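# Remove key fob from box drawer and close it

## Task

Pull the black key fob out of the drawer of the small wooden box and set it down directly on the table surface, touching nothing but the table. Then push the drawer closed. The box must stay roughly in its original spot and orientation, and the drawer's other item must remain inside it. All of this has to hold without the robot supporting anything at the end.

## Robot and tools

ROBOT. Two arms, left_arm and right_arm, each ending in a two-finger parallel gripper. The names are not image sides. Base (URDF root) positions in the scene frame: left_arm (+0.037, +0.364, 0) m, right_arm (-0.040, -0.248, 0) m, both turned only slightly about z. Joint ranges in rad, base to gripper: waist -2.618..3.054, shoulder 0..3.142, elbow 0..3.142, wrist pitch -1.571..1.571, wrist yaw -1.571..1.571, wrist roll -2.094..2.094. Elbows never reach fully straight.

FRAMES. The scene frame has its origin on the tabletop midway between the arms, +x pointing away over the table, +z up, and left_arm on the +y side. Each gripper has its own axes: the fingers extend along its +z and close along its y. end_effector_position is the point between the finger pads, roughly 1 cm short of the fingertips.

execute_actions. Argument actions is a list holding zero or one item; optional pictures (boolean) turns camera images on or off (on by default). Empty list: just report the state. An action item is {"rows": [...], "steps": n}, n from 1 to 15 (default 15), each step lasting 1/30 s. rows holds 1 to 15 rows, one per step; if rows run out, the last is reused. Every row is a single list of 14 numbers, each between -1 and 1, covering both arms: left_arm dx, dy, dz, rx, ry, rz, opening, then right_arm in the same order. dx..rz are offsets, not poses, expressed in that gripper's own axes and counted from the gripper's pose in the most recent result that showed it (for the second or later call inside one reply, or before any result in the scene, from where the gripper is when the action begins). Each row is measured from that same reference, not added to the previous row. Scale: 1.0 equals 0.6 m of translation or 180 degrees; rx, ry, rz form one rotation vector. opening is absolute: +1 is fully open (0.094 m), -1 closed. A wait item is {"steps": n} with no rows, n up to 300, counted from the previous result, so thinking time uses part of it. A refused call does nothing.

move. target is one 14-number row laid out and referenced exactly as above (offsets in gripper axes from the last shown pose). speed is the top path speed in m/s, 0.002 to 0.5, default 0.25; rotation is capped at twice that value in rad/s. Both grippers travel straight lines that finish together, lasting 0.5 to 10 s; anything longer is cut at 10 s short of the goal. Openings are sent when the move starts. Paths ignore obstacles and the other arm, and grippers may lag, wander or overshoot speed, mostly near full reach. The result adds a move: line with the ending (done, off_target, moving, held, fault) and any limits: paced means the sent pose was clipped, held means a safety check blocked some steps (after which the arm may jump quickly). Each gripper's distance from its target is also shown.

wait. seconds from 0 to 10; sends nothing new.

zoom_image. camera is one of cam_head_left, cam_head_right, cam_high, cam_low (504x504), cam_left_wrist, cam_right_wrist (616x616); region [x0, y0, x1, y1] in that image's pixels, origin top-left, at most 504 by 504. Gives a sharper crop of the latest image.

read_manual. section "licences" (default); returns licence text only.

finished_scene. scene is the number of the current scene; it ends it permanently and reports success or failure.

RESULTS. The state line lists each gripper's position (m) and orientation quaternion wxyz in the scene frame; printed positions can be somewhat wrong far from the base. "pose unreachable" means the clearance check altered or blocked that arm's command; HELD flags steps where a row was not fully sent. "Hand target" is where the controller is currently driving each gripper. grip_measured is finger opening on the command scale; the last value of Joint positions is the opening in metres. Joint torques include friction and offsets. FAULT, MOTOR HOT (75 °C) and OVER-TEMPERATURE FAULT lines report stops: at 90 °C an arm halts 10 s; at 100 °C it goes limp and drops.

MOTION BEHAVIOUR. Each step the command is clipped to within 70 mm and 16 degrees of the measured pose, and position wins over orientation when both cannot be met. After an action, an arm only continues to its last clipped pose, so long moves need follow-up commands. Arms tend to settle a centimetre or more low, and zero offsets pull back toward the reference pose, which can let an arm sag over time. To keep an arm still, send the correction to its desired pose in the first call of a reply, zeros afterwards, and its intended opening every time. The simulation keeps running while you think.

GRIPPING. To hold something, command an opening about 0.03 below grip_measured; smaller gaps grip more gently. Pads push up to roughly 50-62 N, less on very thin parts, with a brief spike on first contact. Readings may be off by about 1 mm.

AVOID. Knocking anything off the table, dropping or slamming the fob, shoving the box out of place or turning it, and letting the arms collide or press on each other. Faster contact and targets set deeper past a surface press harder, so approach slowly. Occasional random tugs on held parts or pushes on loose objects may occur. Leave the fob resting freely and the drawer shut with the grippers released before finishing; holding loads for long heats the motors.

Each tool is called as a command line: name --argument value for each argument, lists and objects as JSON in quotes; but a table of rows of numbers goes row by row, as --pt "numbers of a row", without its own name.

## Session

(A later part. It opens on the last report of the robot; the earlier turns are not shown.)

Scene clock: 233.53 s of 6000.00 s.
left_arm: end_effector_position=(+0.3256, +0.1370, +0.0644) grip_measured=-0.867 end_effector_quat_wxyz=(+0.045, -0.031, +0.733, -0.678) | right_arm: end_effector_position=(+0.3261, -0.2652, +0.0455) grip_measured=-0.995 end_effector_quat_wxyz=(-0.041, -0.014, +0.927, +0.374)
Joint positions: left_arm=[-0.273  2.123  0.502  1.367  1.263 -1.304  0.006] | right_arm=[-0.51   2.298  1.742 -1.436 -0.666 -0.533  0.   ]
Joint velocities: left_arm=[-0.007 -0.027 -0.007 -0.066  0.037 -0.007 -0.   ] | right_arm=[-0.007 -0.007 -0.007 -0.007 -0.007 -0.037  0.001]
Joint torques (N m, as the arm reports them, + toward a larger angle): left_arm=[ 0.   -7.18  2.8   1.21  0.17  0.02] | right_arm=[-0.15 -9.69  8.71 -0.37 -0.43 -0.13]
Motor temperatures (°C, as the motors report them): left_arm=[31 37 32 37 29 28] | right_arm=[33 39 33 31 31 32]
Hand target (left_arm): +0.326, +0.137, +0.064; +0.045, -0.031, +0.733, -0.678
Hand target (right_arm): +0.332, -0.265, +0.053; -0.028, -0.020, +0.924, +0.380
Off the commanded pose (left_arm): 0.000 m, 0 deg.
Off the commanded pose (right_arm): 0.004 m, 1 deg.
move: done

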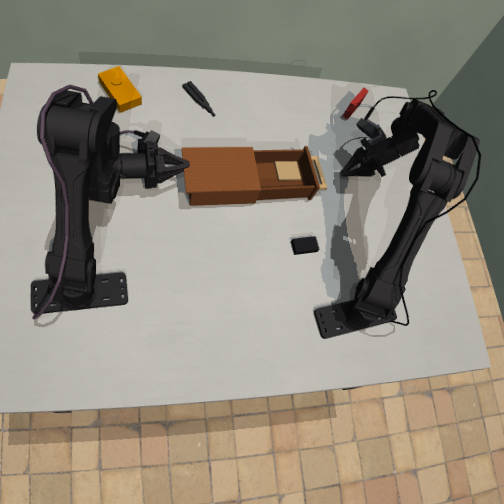

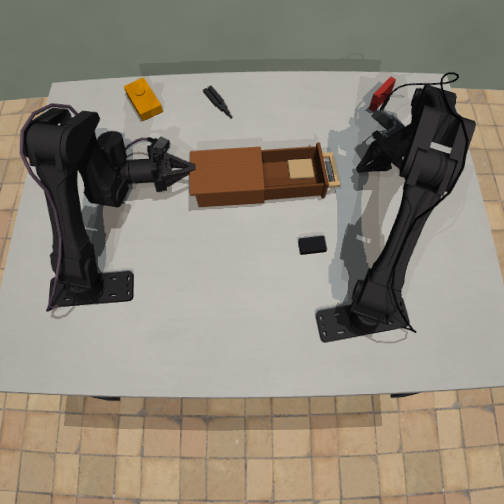

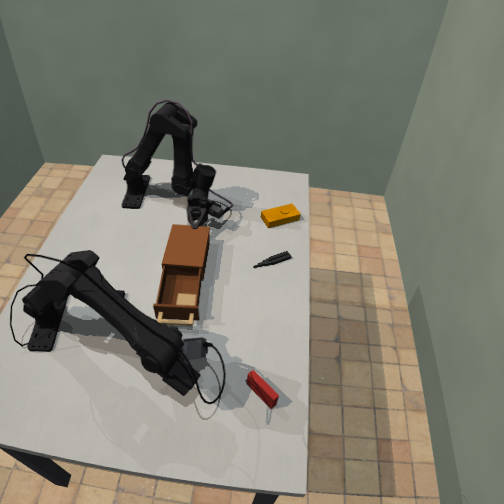

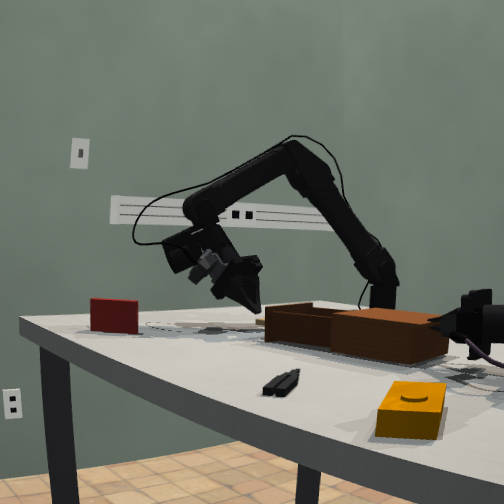

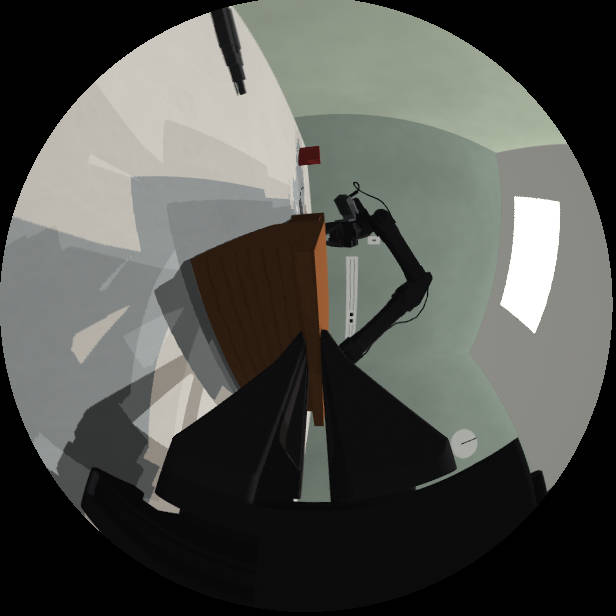

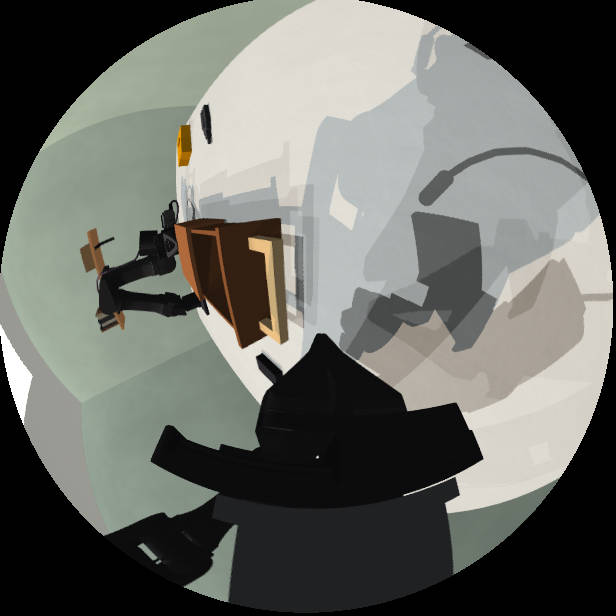

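move --target '[0,0,0.01,0,0,0,-0.92,-0.021,0.106,0.07,0,0,0,-1]' --speed 0.08

move --target '[0,0,0.025,0,0,0,-0.92,0.008,0.21,0.203,-0.03,0,0,-1]' --speed 0.04

Scene clock: 249.20 s of 6000.00 s.
left_arm: end_effector_position=(+0.3287, +0.1363, +0.0650) grip_measured=-0.867 end_effector_quat_wxyz=(+0.050, -0.039, +0.733, -0.677) | right_arm: end_effector_position=(+0.3309, -0.2016, +0.0451) grip_measured=-0.995 end_effector_quat_wxyz=(-0.062, -0.008, +0.931, +0.360)
Joint positions: left_arm=[-0.277  2.123  0.502  1.378  1.242 -1.319  0.006] | right_arm=[-0.341  2.238  1.66  -1.313 -0.687 -0.319  0.   ]
Joint velocities: left_arm=[-0.002 -0.002 -0.007  0.037  0.022  0.022  0.001] | right_arm=[ 0.017 -0.002  0.002  0.022  0.022  0.037 -0.001]
Joint torques (N m, as the arm reports them, + toward a larger angle): left_arm=[-1.1  -6.42  3.44  1.29  0.15  0.03] | right_arm=[  1.59 -11.85   4.37   0.14  -0.75   0.06]
Motor temperatures (°C, as the motors report them): left_arm=[31 37 32 37 29 28] | right_arm=[33 41 34 32 31 32]
Hand target (left_arm): +0.326, +0.131, +0.064; +0.045, -0.031, +0.733, -0.678
Hand target (right_arm): +0.334, -0.190, +0.058; -0.043, -0.015, +0.926, +0.375
Off the commanded pose (left_arm): 0.006 m, 1 deg.
Off the commanded pose (right_arm): 0.019 m, 3 deg.
After step 90, 11.30 s passed at rest.
move: off_target (right_arm)

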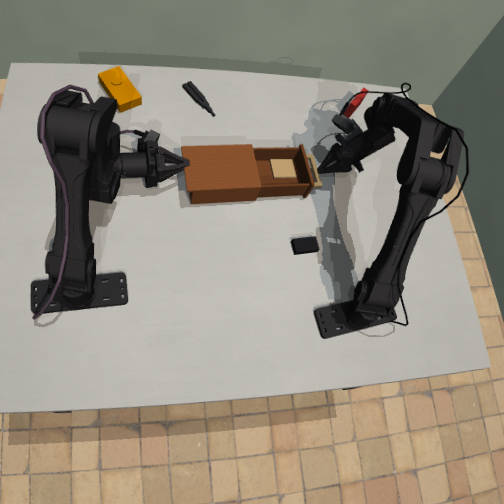

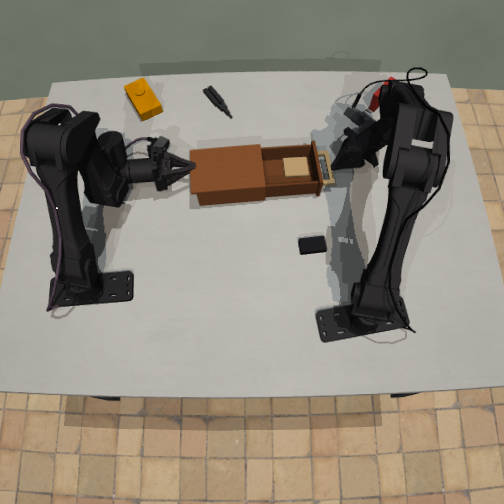

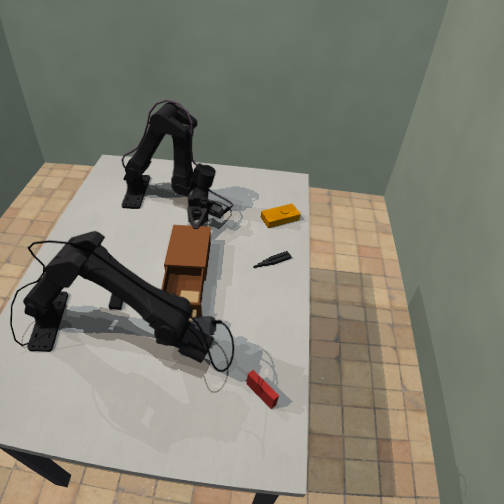

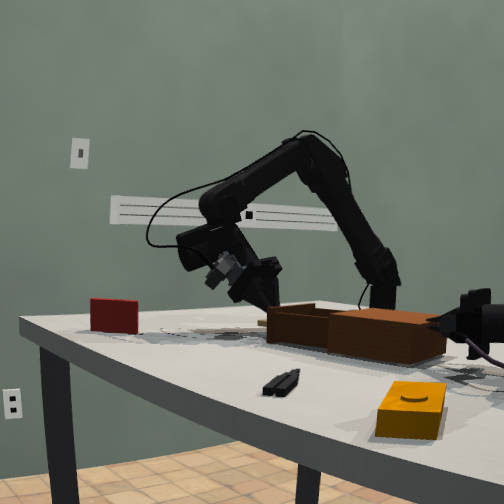

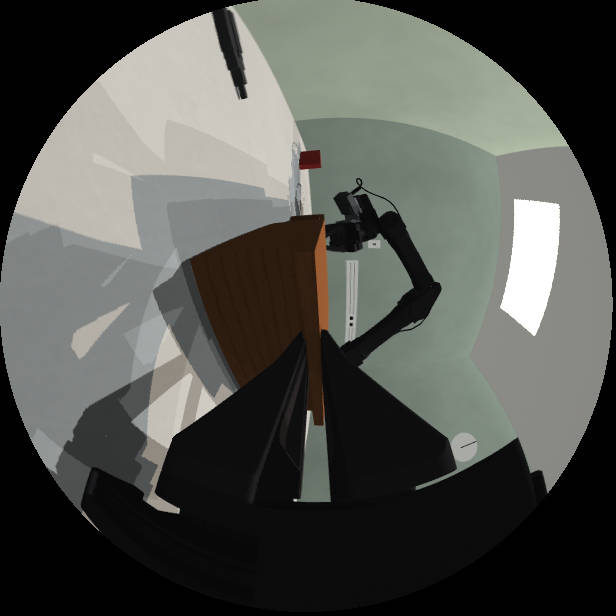

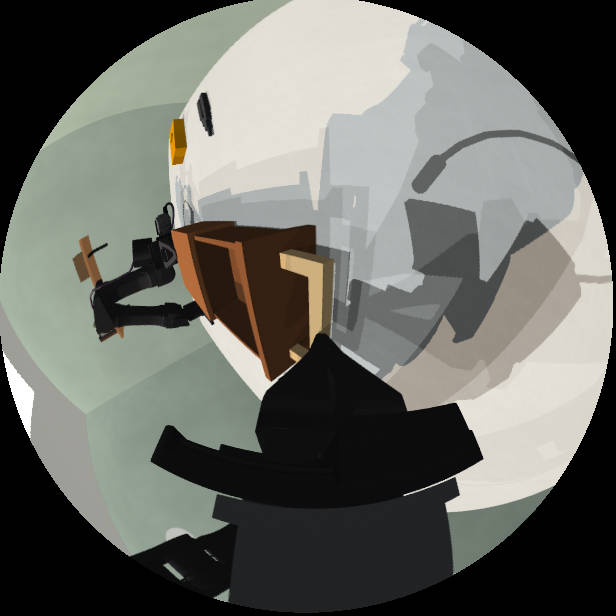

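Scene clock: 253.93 s of 6000.00 s.
left_arm: end_effector_position=(+0.3389, +0.1376, +0.0699) grip_measured=-0.867 end_effector_quat_wxyz=(+0.072, -0.054, +0.729, -0.678) | right_arm: end_effector_position=(+0.3327, -0.0702, +0.0468) grip_measured=-0.995 end_effector_quat_wxyz=(-0.040, +0.024, +0.928, +0.370)
Joint positions: left_arm=[-0.277  2.123  0.502  1.43   1.191 -1.362  0.006] | right_arm=[-0.014  2.094  1.44  -0.861 -0.761  0.214  0.   ]
Joint velocities: left_arm=[ 0.002  0.007  0.012  0.022 -0.051 -0.022 -0.   ] | right_arm=[-0.002 -0.046 -0.007  0.037  0.022  0.007 -0.001]
Joint torques (N m, as the arm reports them, + toward a larger angle): left_arm=[-3.24 -5.65  4.19  1.09  0.18  0.11] | right_arm=[ 6.68 -7.73  2.58  1.07 -1.16  0.13]
Motor temperatures (°C, as the motors report them): left_arm=[31 37 32 37 29 28] | right_arm=[33 41 34 32 31 32]
Hand target (left_arm): +0.330, +0.122, +0.064; +0.050, -0.039, +0.733, -0.677
Hand target (right_arm): +0.311, -0.032, +0.040; -0.070, -0.007, +0.913, +0.402
Off the commanded pose (left_arm): 0.019 m, 3 deg.
Off the commanded pose (right_arm): 0.047 m, 6 deg.
move: off_target (left_arm, right_arm)

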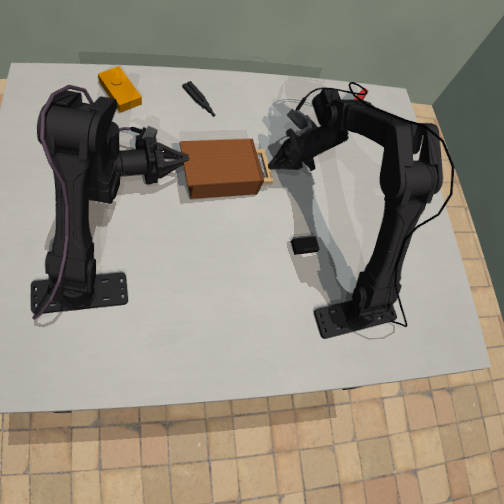

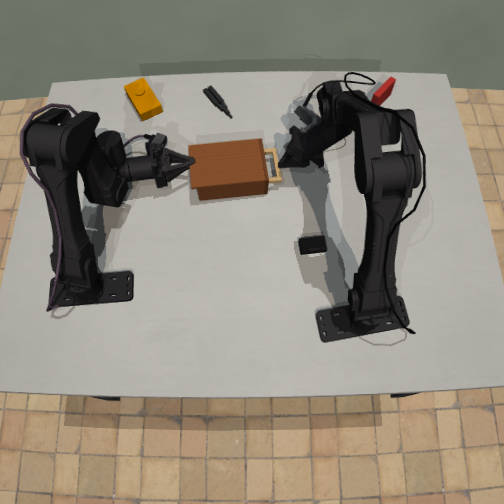

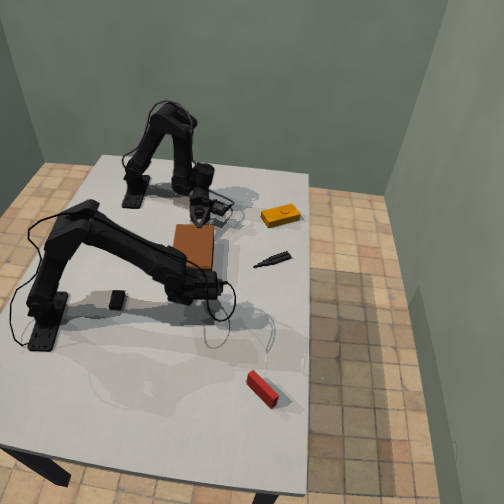

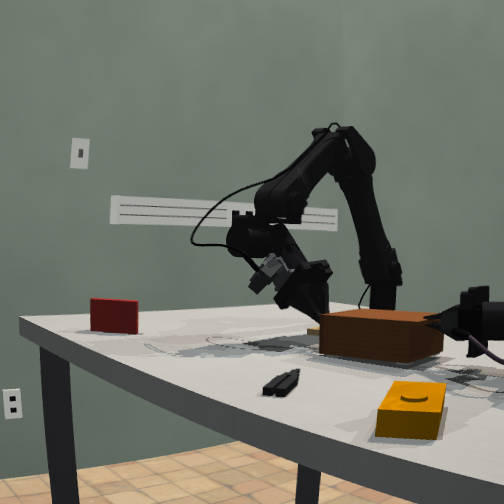

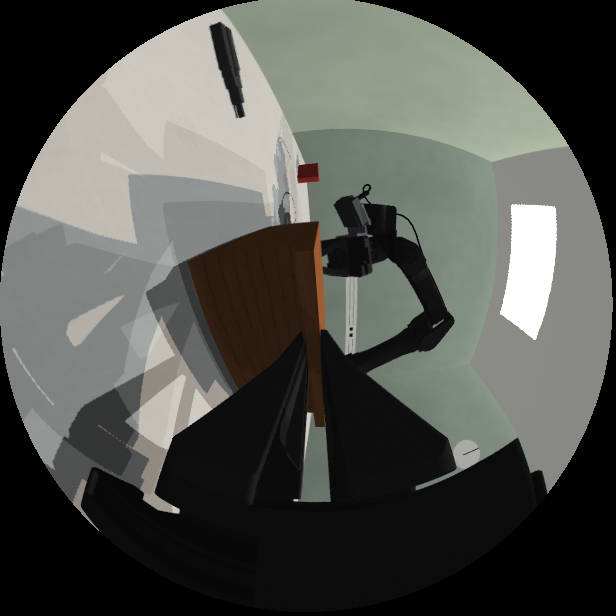

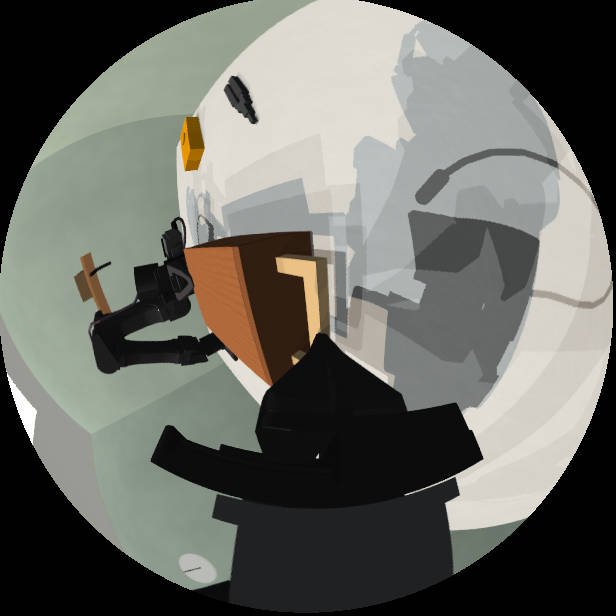

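Shut. Retract right, move box back (-x 17 mm, -y 8 mm).

move --target '[0,0,0,0,0,0,-0.92,0,-0.04,-0.09,0,0,0,-1]' --speed 0.1

move --target '[0.042,0.004,0.012,0,0,0,-0.92,0,0,0,0,0,0,-1]' --speed 0.03

Scene clock: 259.73 s of 6000.00 s.
left_arm: end_effector_position=(+0.3402, +0.1390, +0.0692) grip_measured=-0.867 end_effector_quat_wxyz=(+0.072, -0.059, +0.730, -0.677) | right_arm: end_effector_position=(+0.3271, -0.1240, +0.0586) grip_measured=-0.995 end_effector_quat_wxyz=(-0.054, +0.036, +0.928, +0.367)
Joint positions: left_arm=[-0.272  2.123  0.502  1.426  1.189 -1.364  0.006] | right_arm=[-0.152  2.092  1.488 -1.066 -0.754  0.04   0.   ]
Joint velocities: left_arm=[-0.012 -0.017 -0.007  0.051  0.007  0.007 -0.001] | right_arm=[-0.012 -0.017 -0.012  0.037 -0.022  0.037 -0.001]
Joint torques (N m, as the arm reports them, + toward a larger angle): left_arm=[-0.37 -7.26  2.83  1.31  0.13  0.06] | right_arm=[-0.22 -9.53  9.3   0.18 -0.43 -0.16]
Motor temperatures (°C, as the motors report them): left_arm=[31 37 32 37 29 28] | right_arm=[34 41 33 32 32 32]
Hand target (left_arm): +0.339, +0.138, +0.070; +0.072, -0.054, +0.730, -0.678
Hand target (right_arm): +0.334, -0.124, +0.070; -0.038, +0.025, +0.928, +0.370
Off the commanded pose (left_arm): 0.002 m, 1 deg.
Off the commanded pose (right_arm): 0.013 m, 2 deg.
After step 90, 1.63 s passed at rest.
move: off_target (right_arm)

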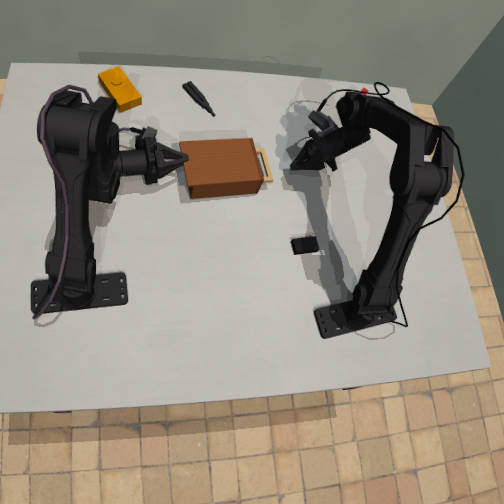

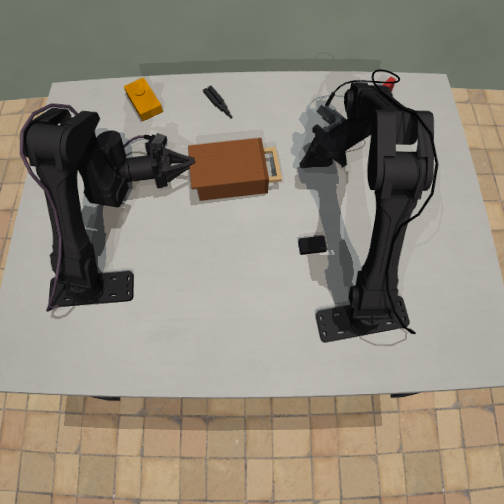

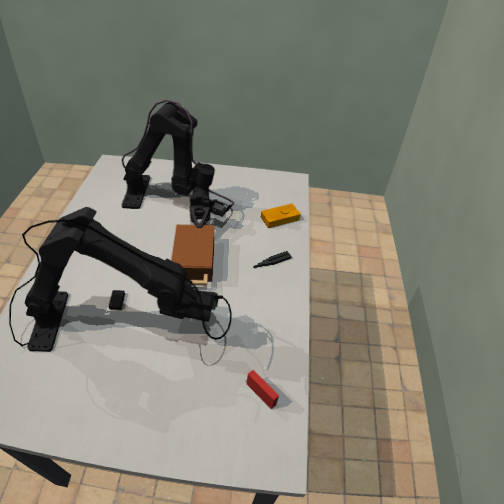

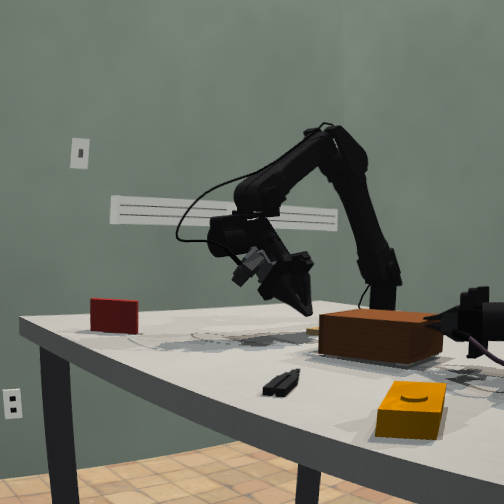

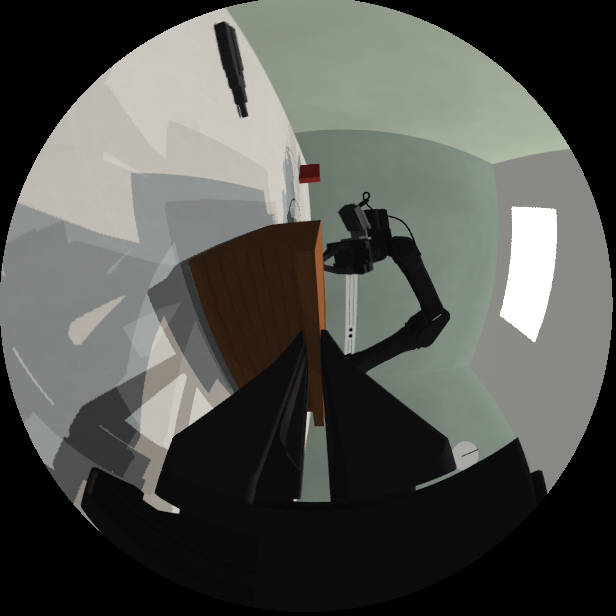

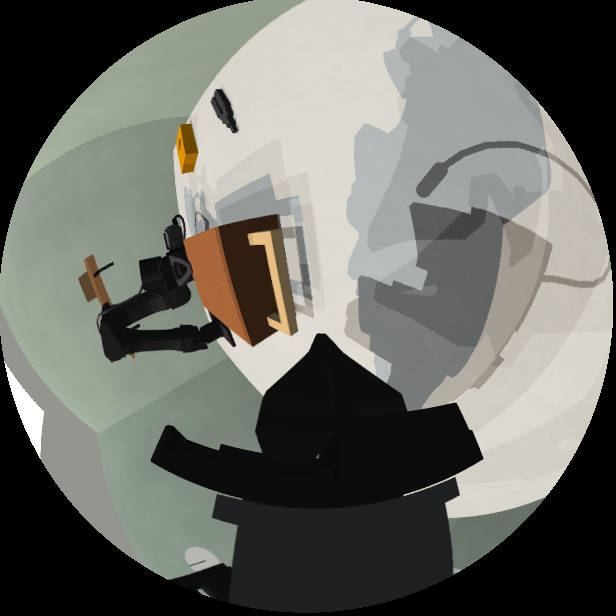

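Scene clock: 260.87 s of 6000.00 s.
left_arm: end_effector_position=(+0.3232, +0.1287, +0.0679) grip_measured=-0.867 end_effector_quat_wxyz=(+0.072, -0.060, +0.730, -0.677) | right_arm: end_effector_position=(+0.3271, -0.1245, +0.0582) grip_measured=-0.995 end_effector_quat_wxyz=(-0.054, +0.036, +0.929, +0.365)
Joint positions: left_arm=[-0.324  2.123  0.442  1.506  1.136 -1.388  0.006] | right_arm=[-0.152  2.092  1.488 -1.066 -0.75   0.04   0.   ]
Joint velocities: left_arm=[-0.002 -0.002  0.002  0.037 -0.022 -0.037  0.001] | right_arm=[ 0.022  0.002  0.002 -0.007  0.037  0.022 -0.001]
Joint torques (N m, as the arm reports them, + toward a larger angle): left_arm=[-0.57 -6.19  0.64  1.6   0.07  0.05] | right_arm=[-0.01 -8.88  6.19  0.33 -0.43  0.03]
Motor temperatures (°C, as the motors report them): left_arm=[31 37 32 37 29 28] | right_arm=[33 41 33 32 32 32]
Hand target (left_arm): +0.317, +0.128, +0.066; +0.072, -0.059, +0.730, -0.677
Hand target (right_arm): +0.327, -0.124, +0.059; -0.054, +0.036, +0.928, +0.367
Off the commanded pose (left_arm): 0.007 m, 0 deg.
Off the commanded pose (right_arm): 0.001 m, 0 deg.
move: done

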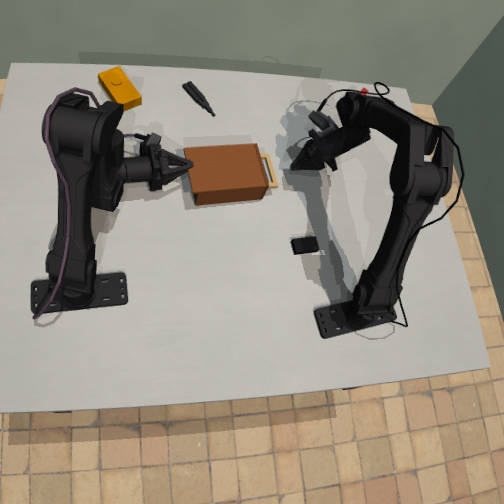

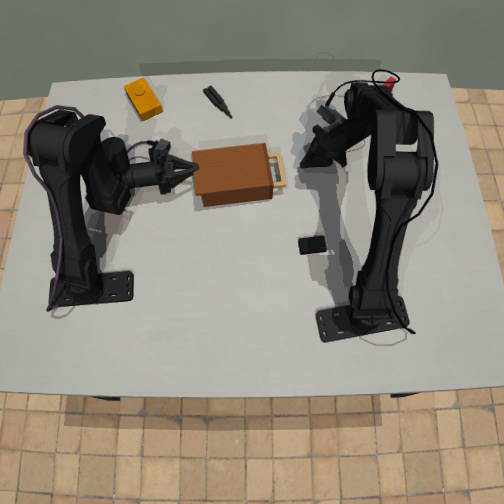

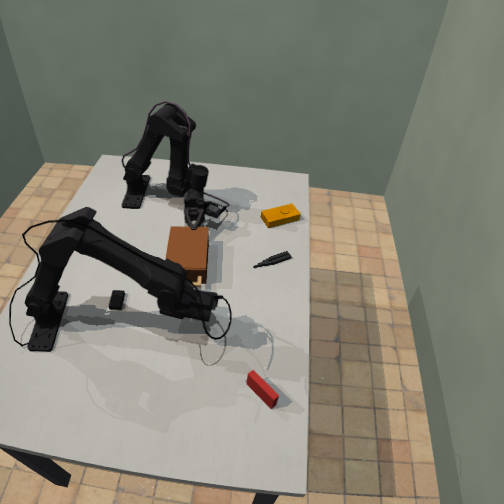

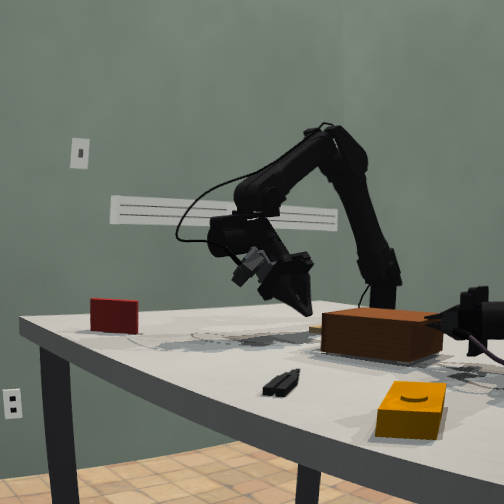

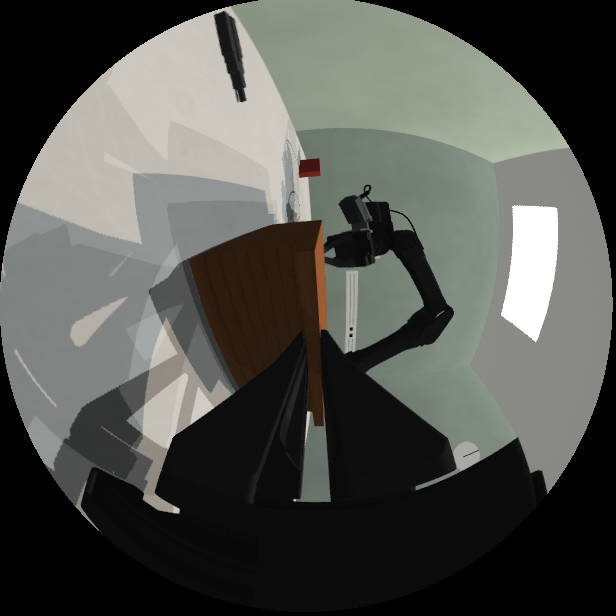

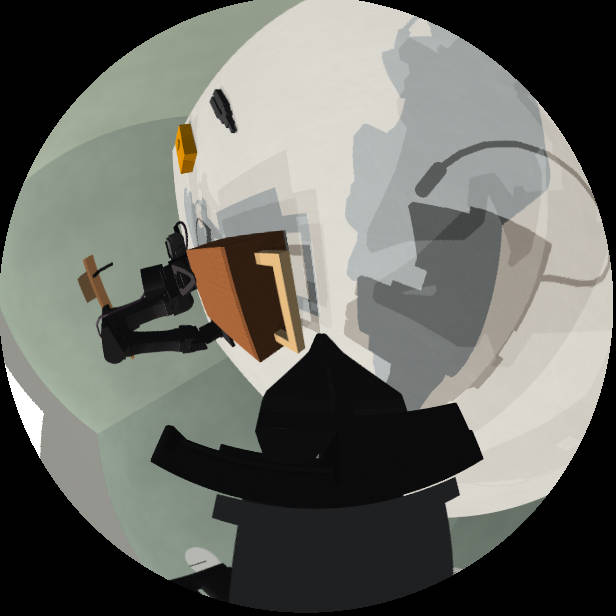

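move --target '[0,0,0,0,0,0,-0.4,0,0,0,0,0,0,-1]'

move --target '[-0.02,0,-0.06,0,0,0,-0.4,0,0,0,0,0,0,-1]' --speed 0.1

finished_scene --scene 1

Scene clock: 266.70 s of 6000.00 s.
left_arm: end_effector_position=(+0.3236, +0.1287, +0.0680) grip_measured=-0.402 end_effector_quat_wxyz=(+0.073, -0.061, +0.730, -0.677) | right_arm: end_effector_position=(+0.3270, -0.1251, +0.0577) grip_measured=-0.995 end_effector_quat_wxyz=(-0.054, +0.036, +0.930, +0.363)
Joint positions: left_arm=[-0.324  2.123  0.442  1.507  1.134 -1.388  0.028] | right_arm=[-0.152  2.092  1.488 -1.066 -0.746  0.04   0.   ]
Joint velocities: left_arm=[-0.007  0.007 -0.002  0.037  0.022  0.037 -0.   ] | right_arm=[ 0.007  0.002 -0.007  0.007  0.037  0.037 -0.   ]
Joint torques (N m, as the arm reports them, + toward a larger angle): left_arm=[ 0.03 -6.93  2.52  1.28  0.13  0.04] | right_arm=[ 0.02 -8.93  6.21  0.31 -0.4   0.02]
Motor temperatures (°C, as the motors report them): left_arm=[31 37 32 38 29 28] | right_arm=[33 41 33 32 31 32]
Hand target (left_arm): +0.323, +0.129, +0.068; +0.073, -0.060, +0.730, -0.677
Hand target (right_arm): +0.327, -0.125, +0.058; -0.054, +0.036, +0.929, +0.365
Off the commanded pose (left_arm): 0.000 m, 0 deg.
Off the commanded pose (right_arm): 0.001 m, 0 deg.
After step 90, 2.13 s passed at rest.
move: done

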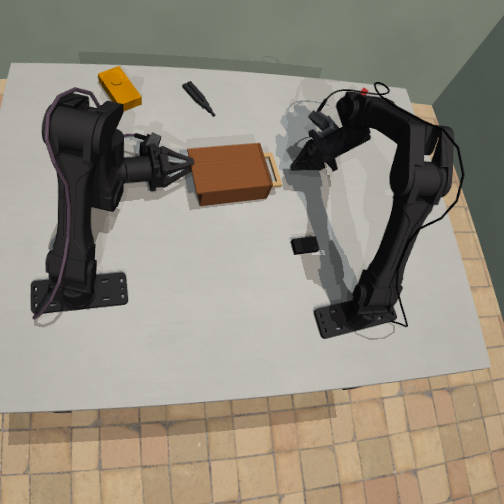

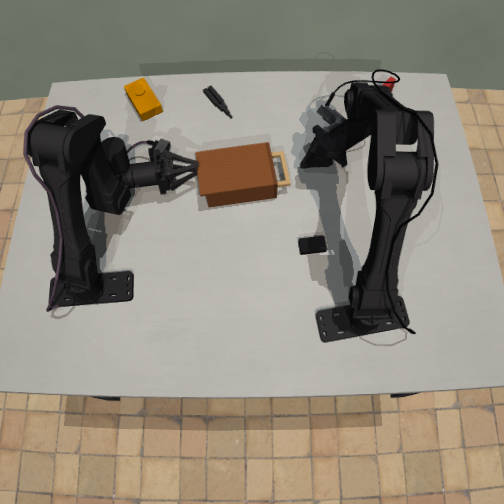

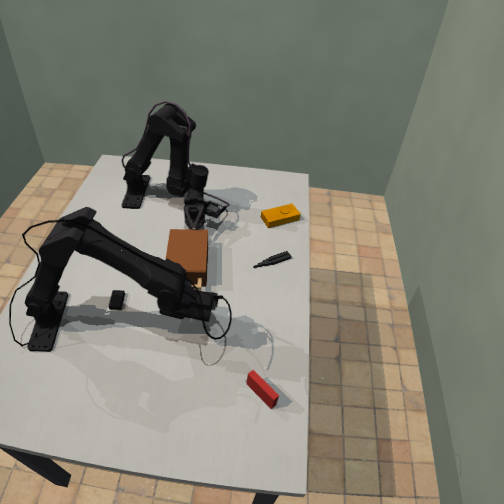

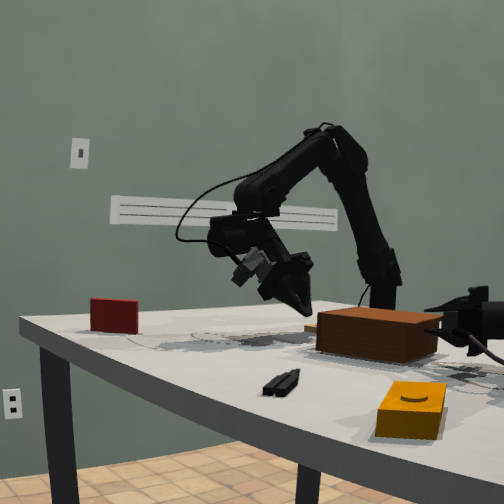

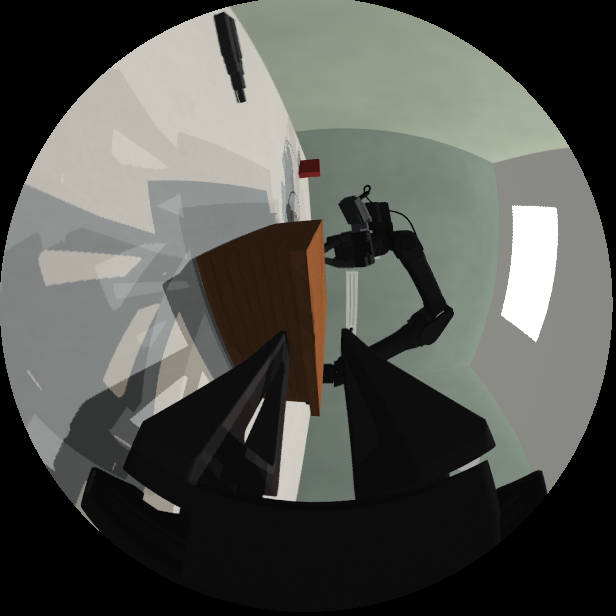

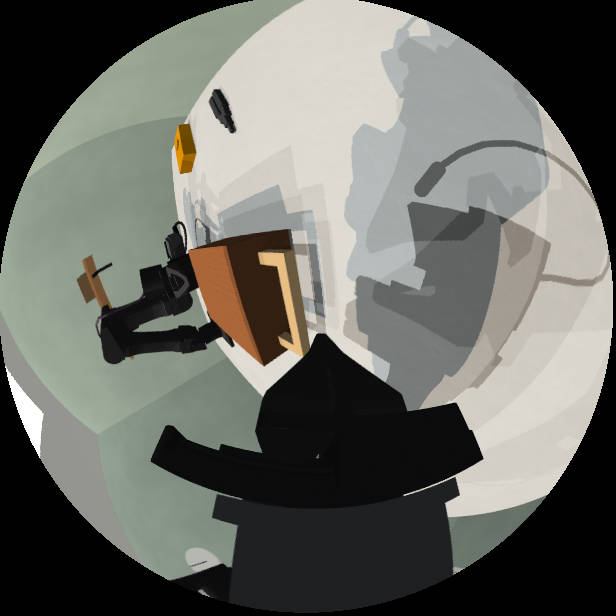

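Scene clock: 267.70 s of 6000.00 s.
left_arm: end_effector_position=(+0.3297, +0.1649, +0.0652) grip_measured=-0.402 end_effector_quat_wxyz=(+0.068, -0.070, +0.730, -0.676) | right_arm: end_effector_position=(+0.3270, -0.1256, +0.0572) grip_measured=-0.995 end_effector_quat_wxyz=(-0.054, +0.036, +0.930, +0.361)
Joint positions: left_arm=[-0.184  2.101  0.442  1.401  1.265 -1.32   0.028] | right_arm=[-0.152  2.092  1.488 -1.066 -0.742  0.04   0.   ]
Joint velocities: left_arm=[ 0.002 -0.022 -0.007 -0.095  0.022  0.066  0.001] | right_arm=[ 0.007 -0.007  0.007  0.081  0.007  0.022 -0.001]
Joint torques (N m, as the arm reports them, + toward a larger angle): left_arm=[ 0.48 -8.8   2.37  1.12  0.29  0.14] | right_arm=[ 0.02 -8.91  6.2   0.31 -0.4   0.03]
Motor temperatures (°C, as the motors report them): left_arm=[31 37 32 38 29 28] | right_arm=[33 41 33 32 31 32]
Hand target (left_arm): +0.329, +0.166, +0.071; +0.073, -0.061, +0.730, -0.677
Hand target (right_arm): +0.327, -0.125, +0.058; -0.054, +0.036, +0.929, +0.363
Off the commanded pose (left_arm): 0.006 m, 1 deg.
Off the commanded pose (right_arm): 0.001 m, 0 deg.
move: done

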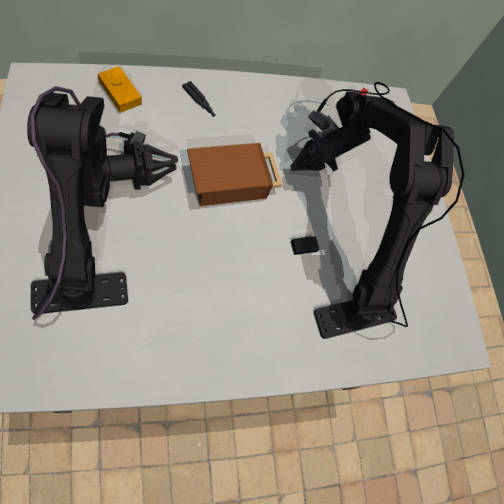

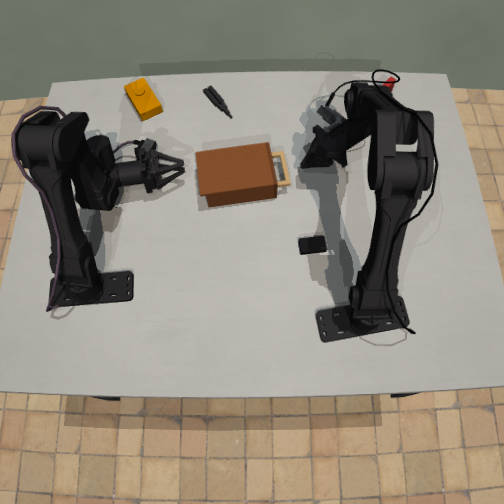

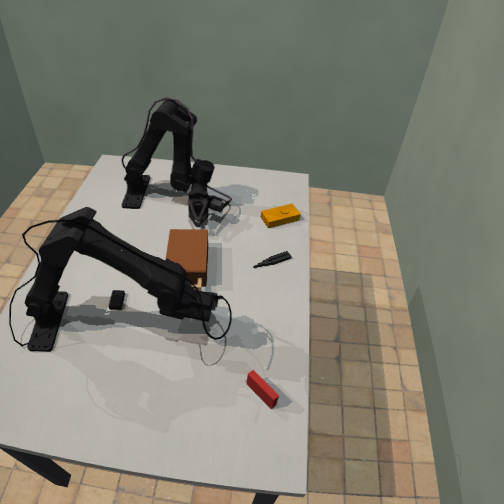

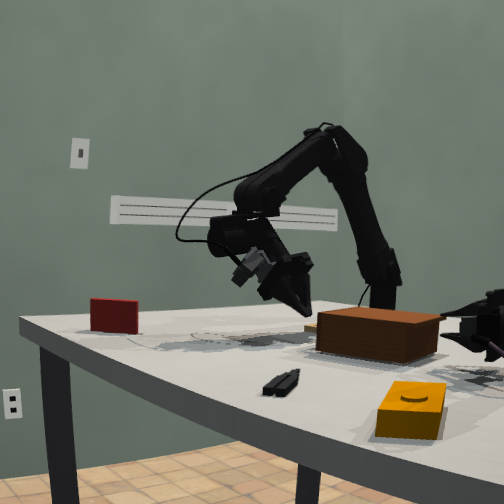

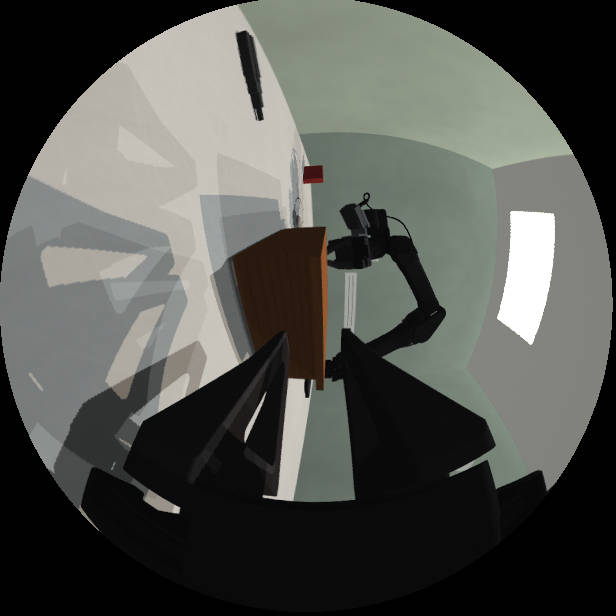

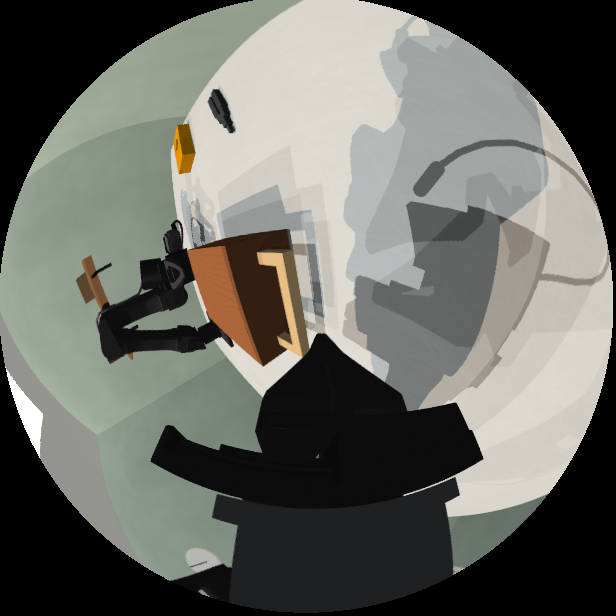

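The scene is finished: the task was done.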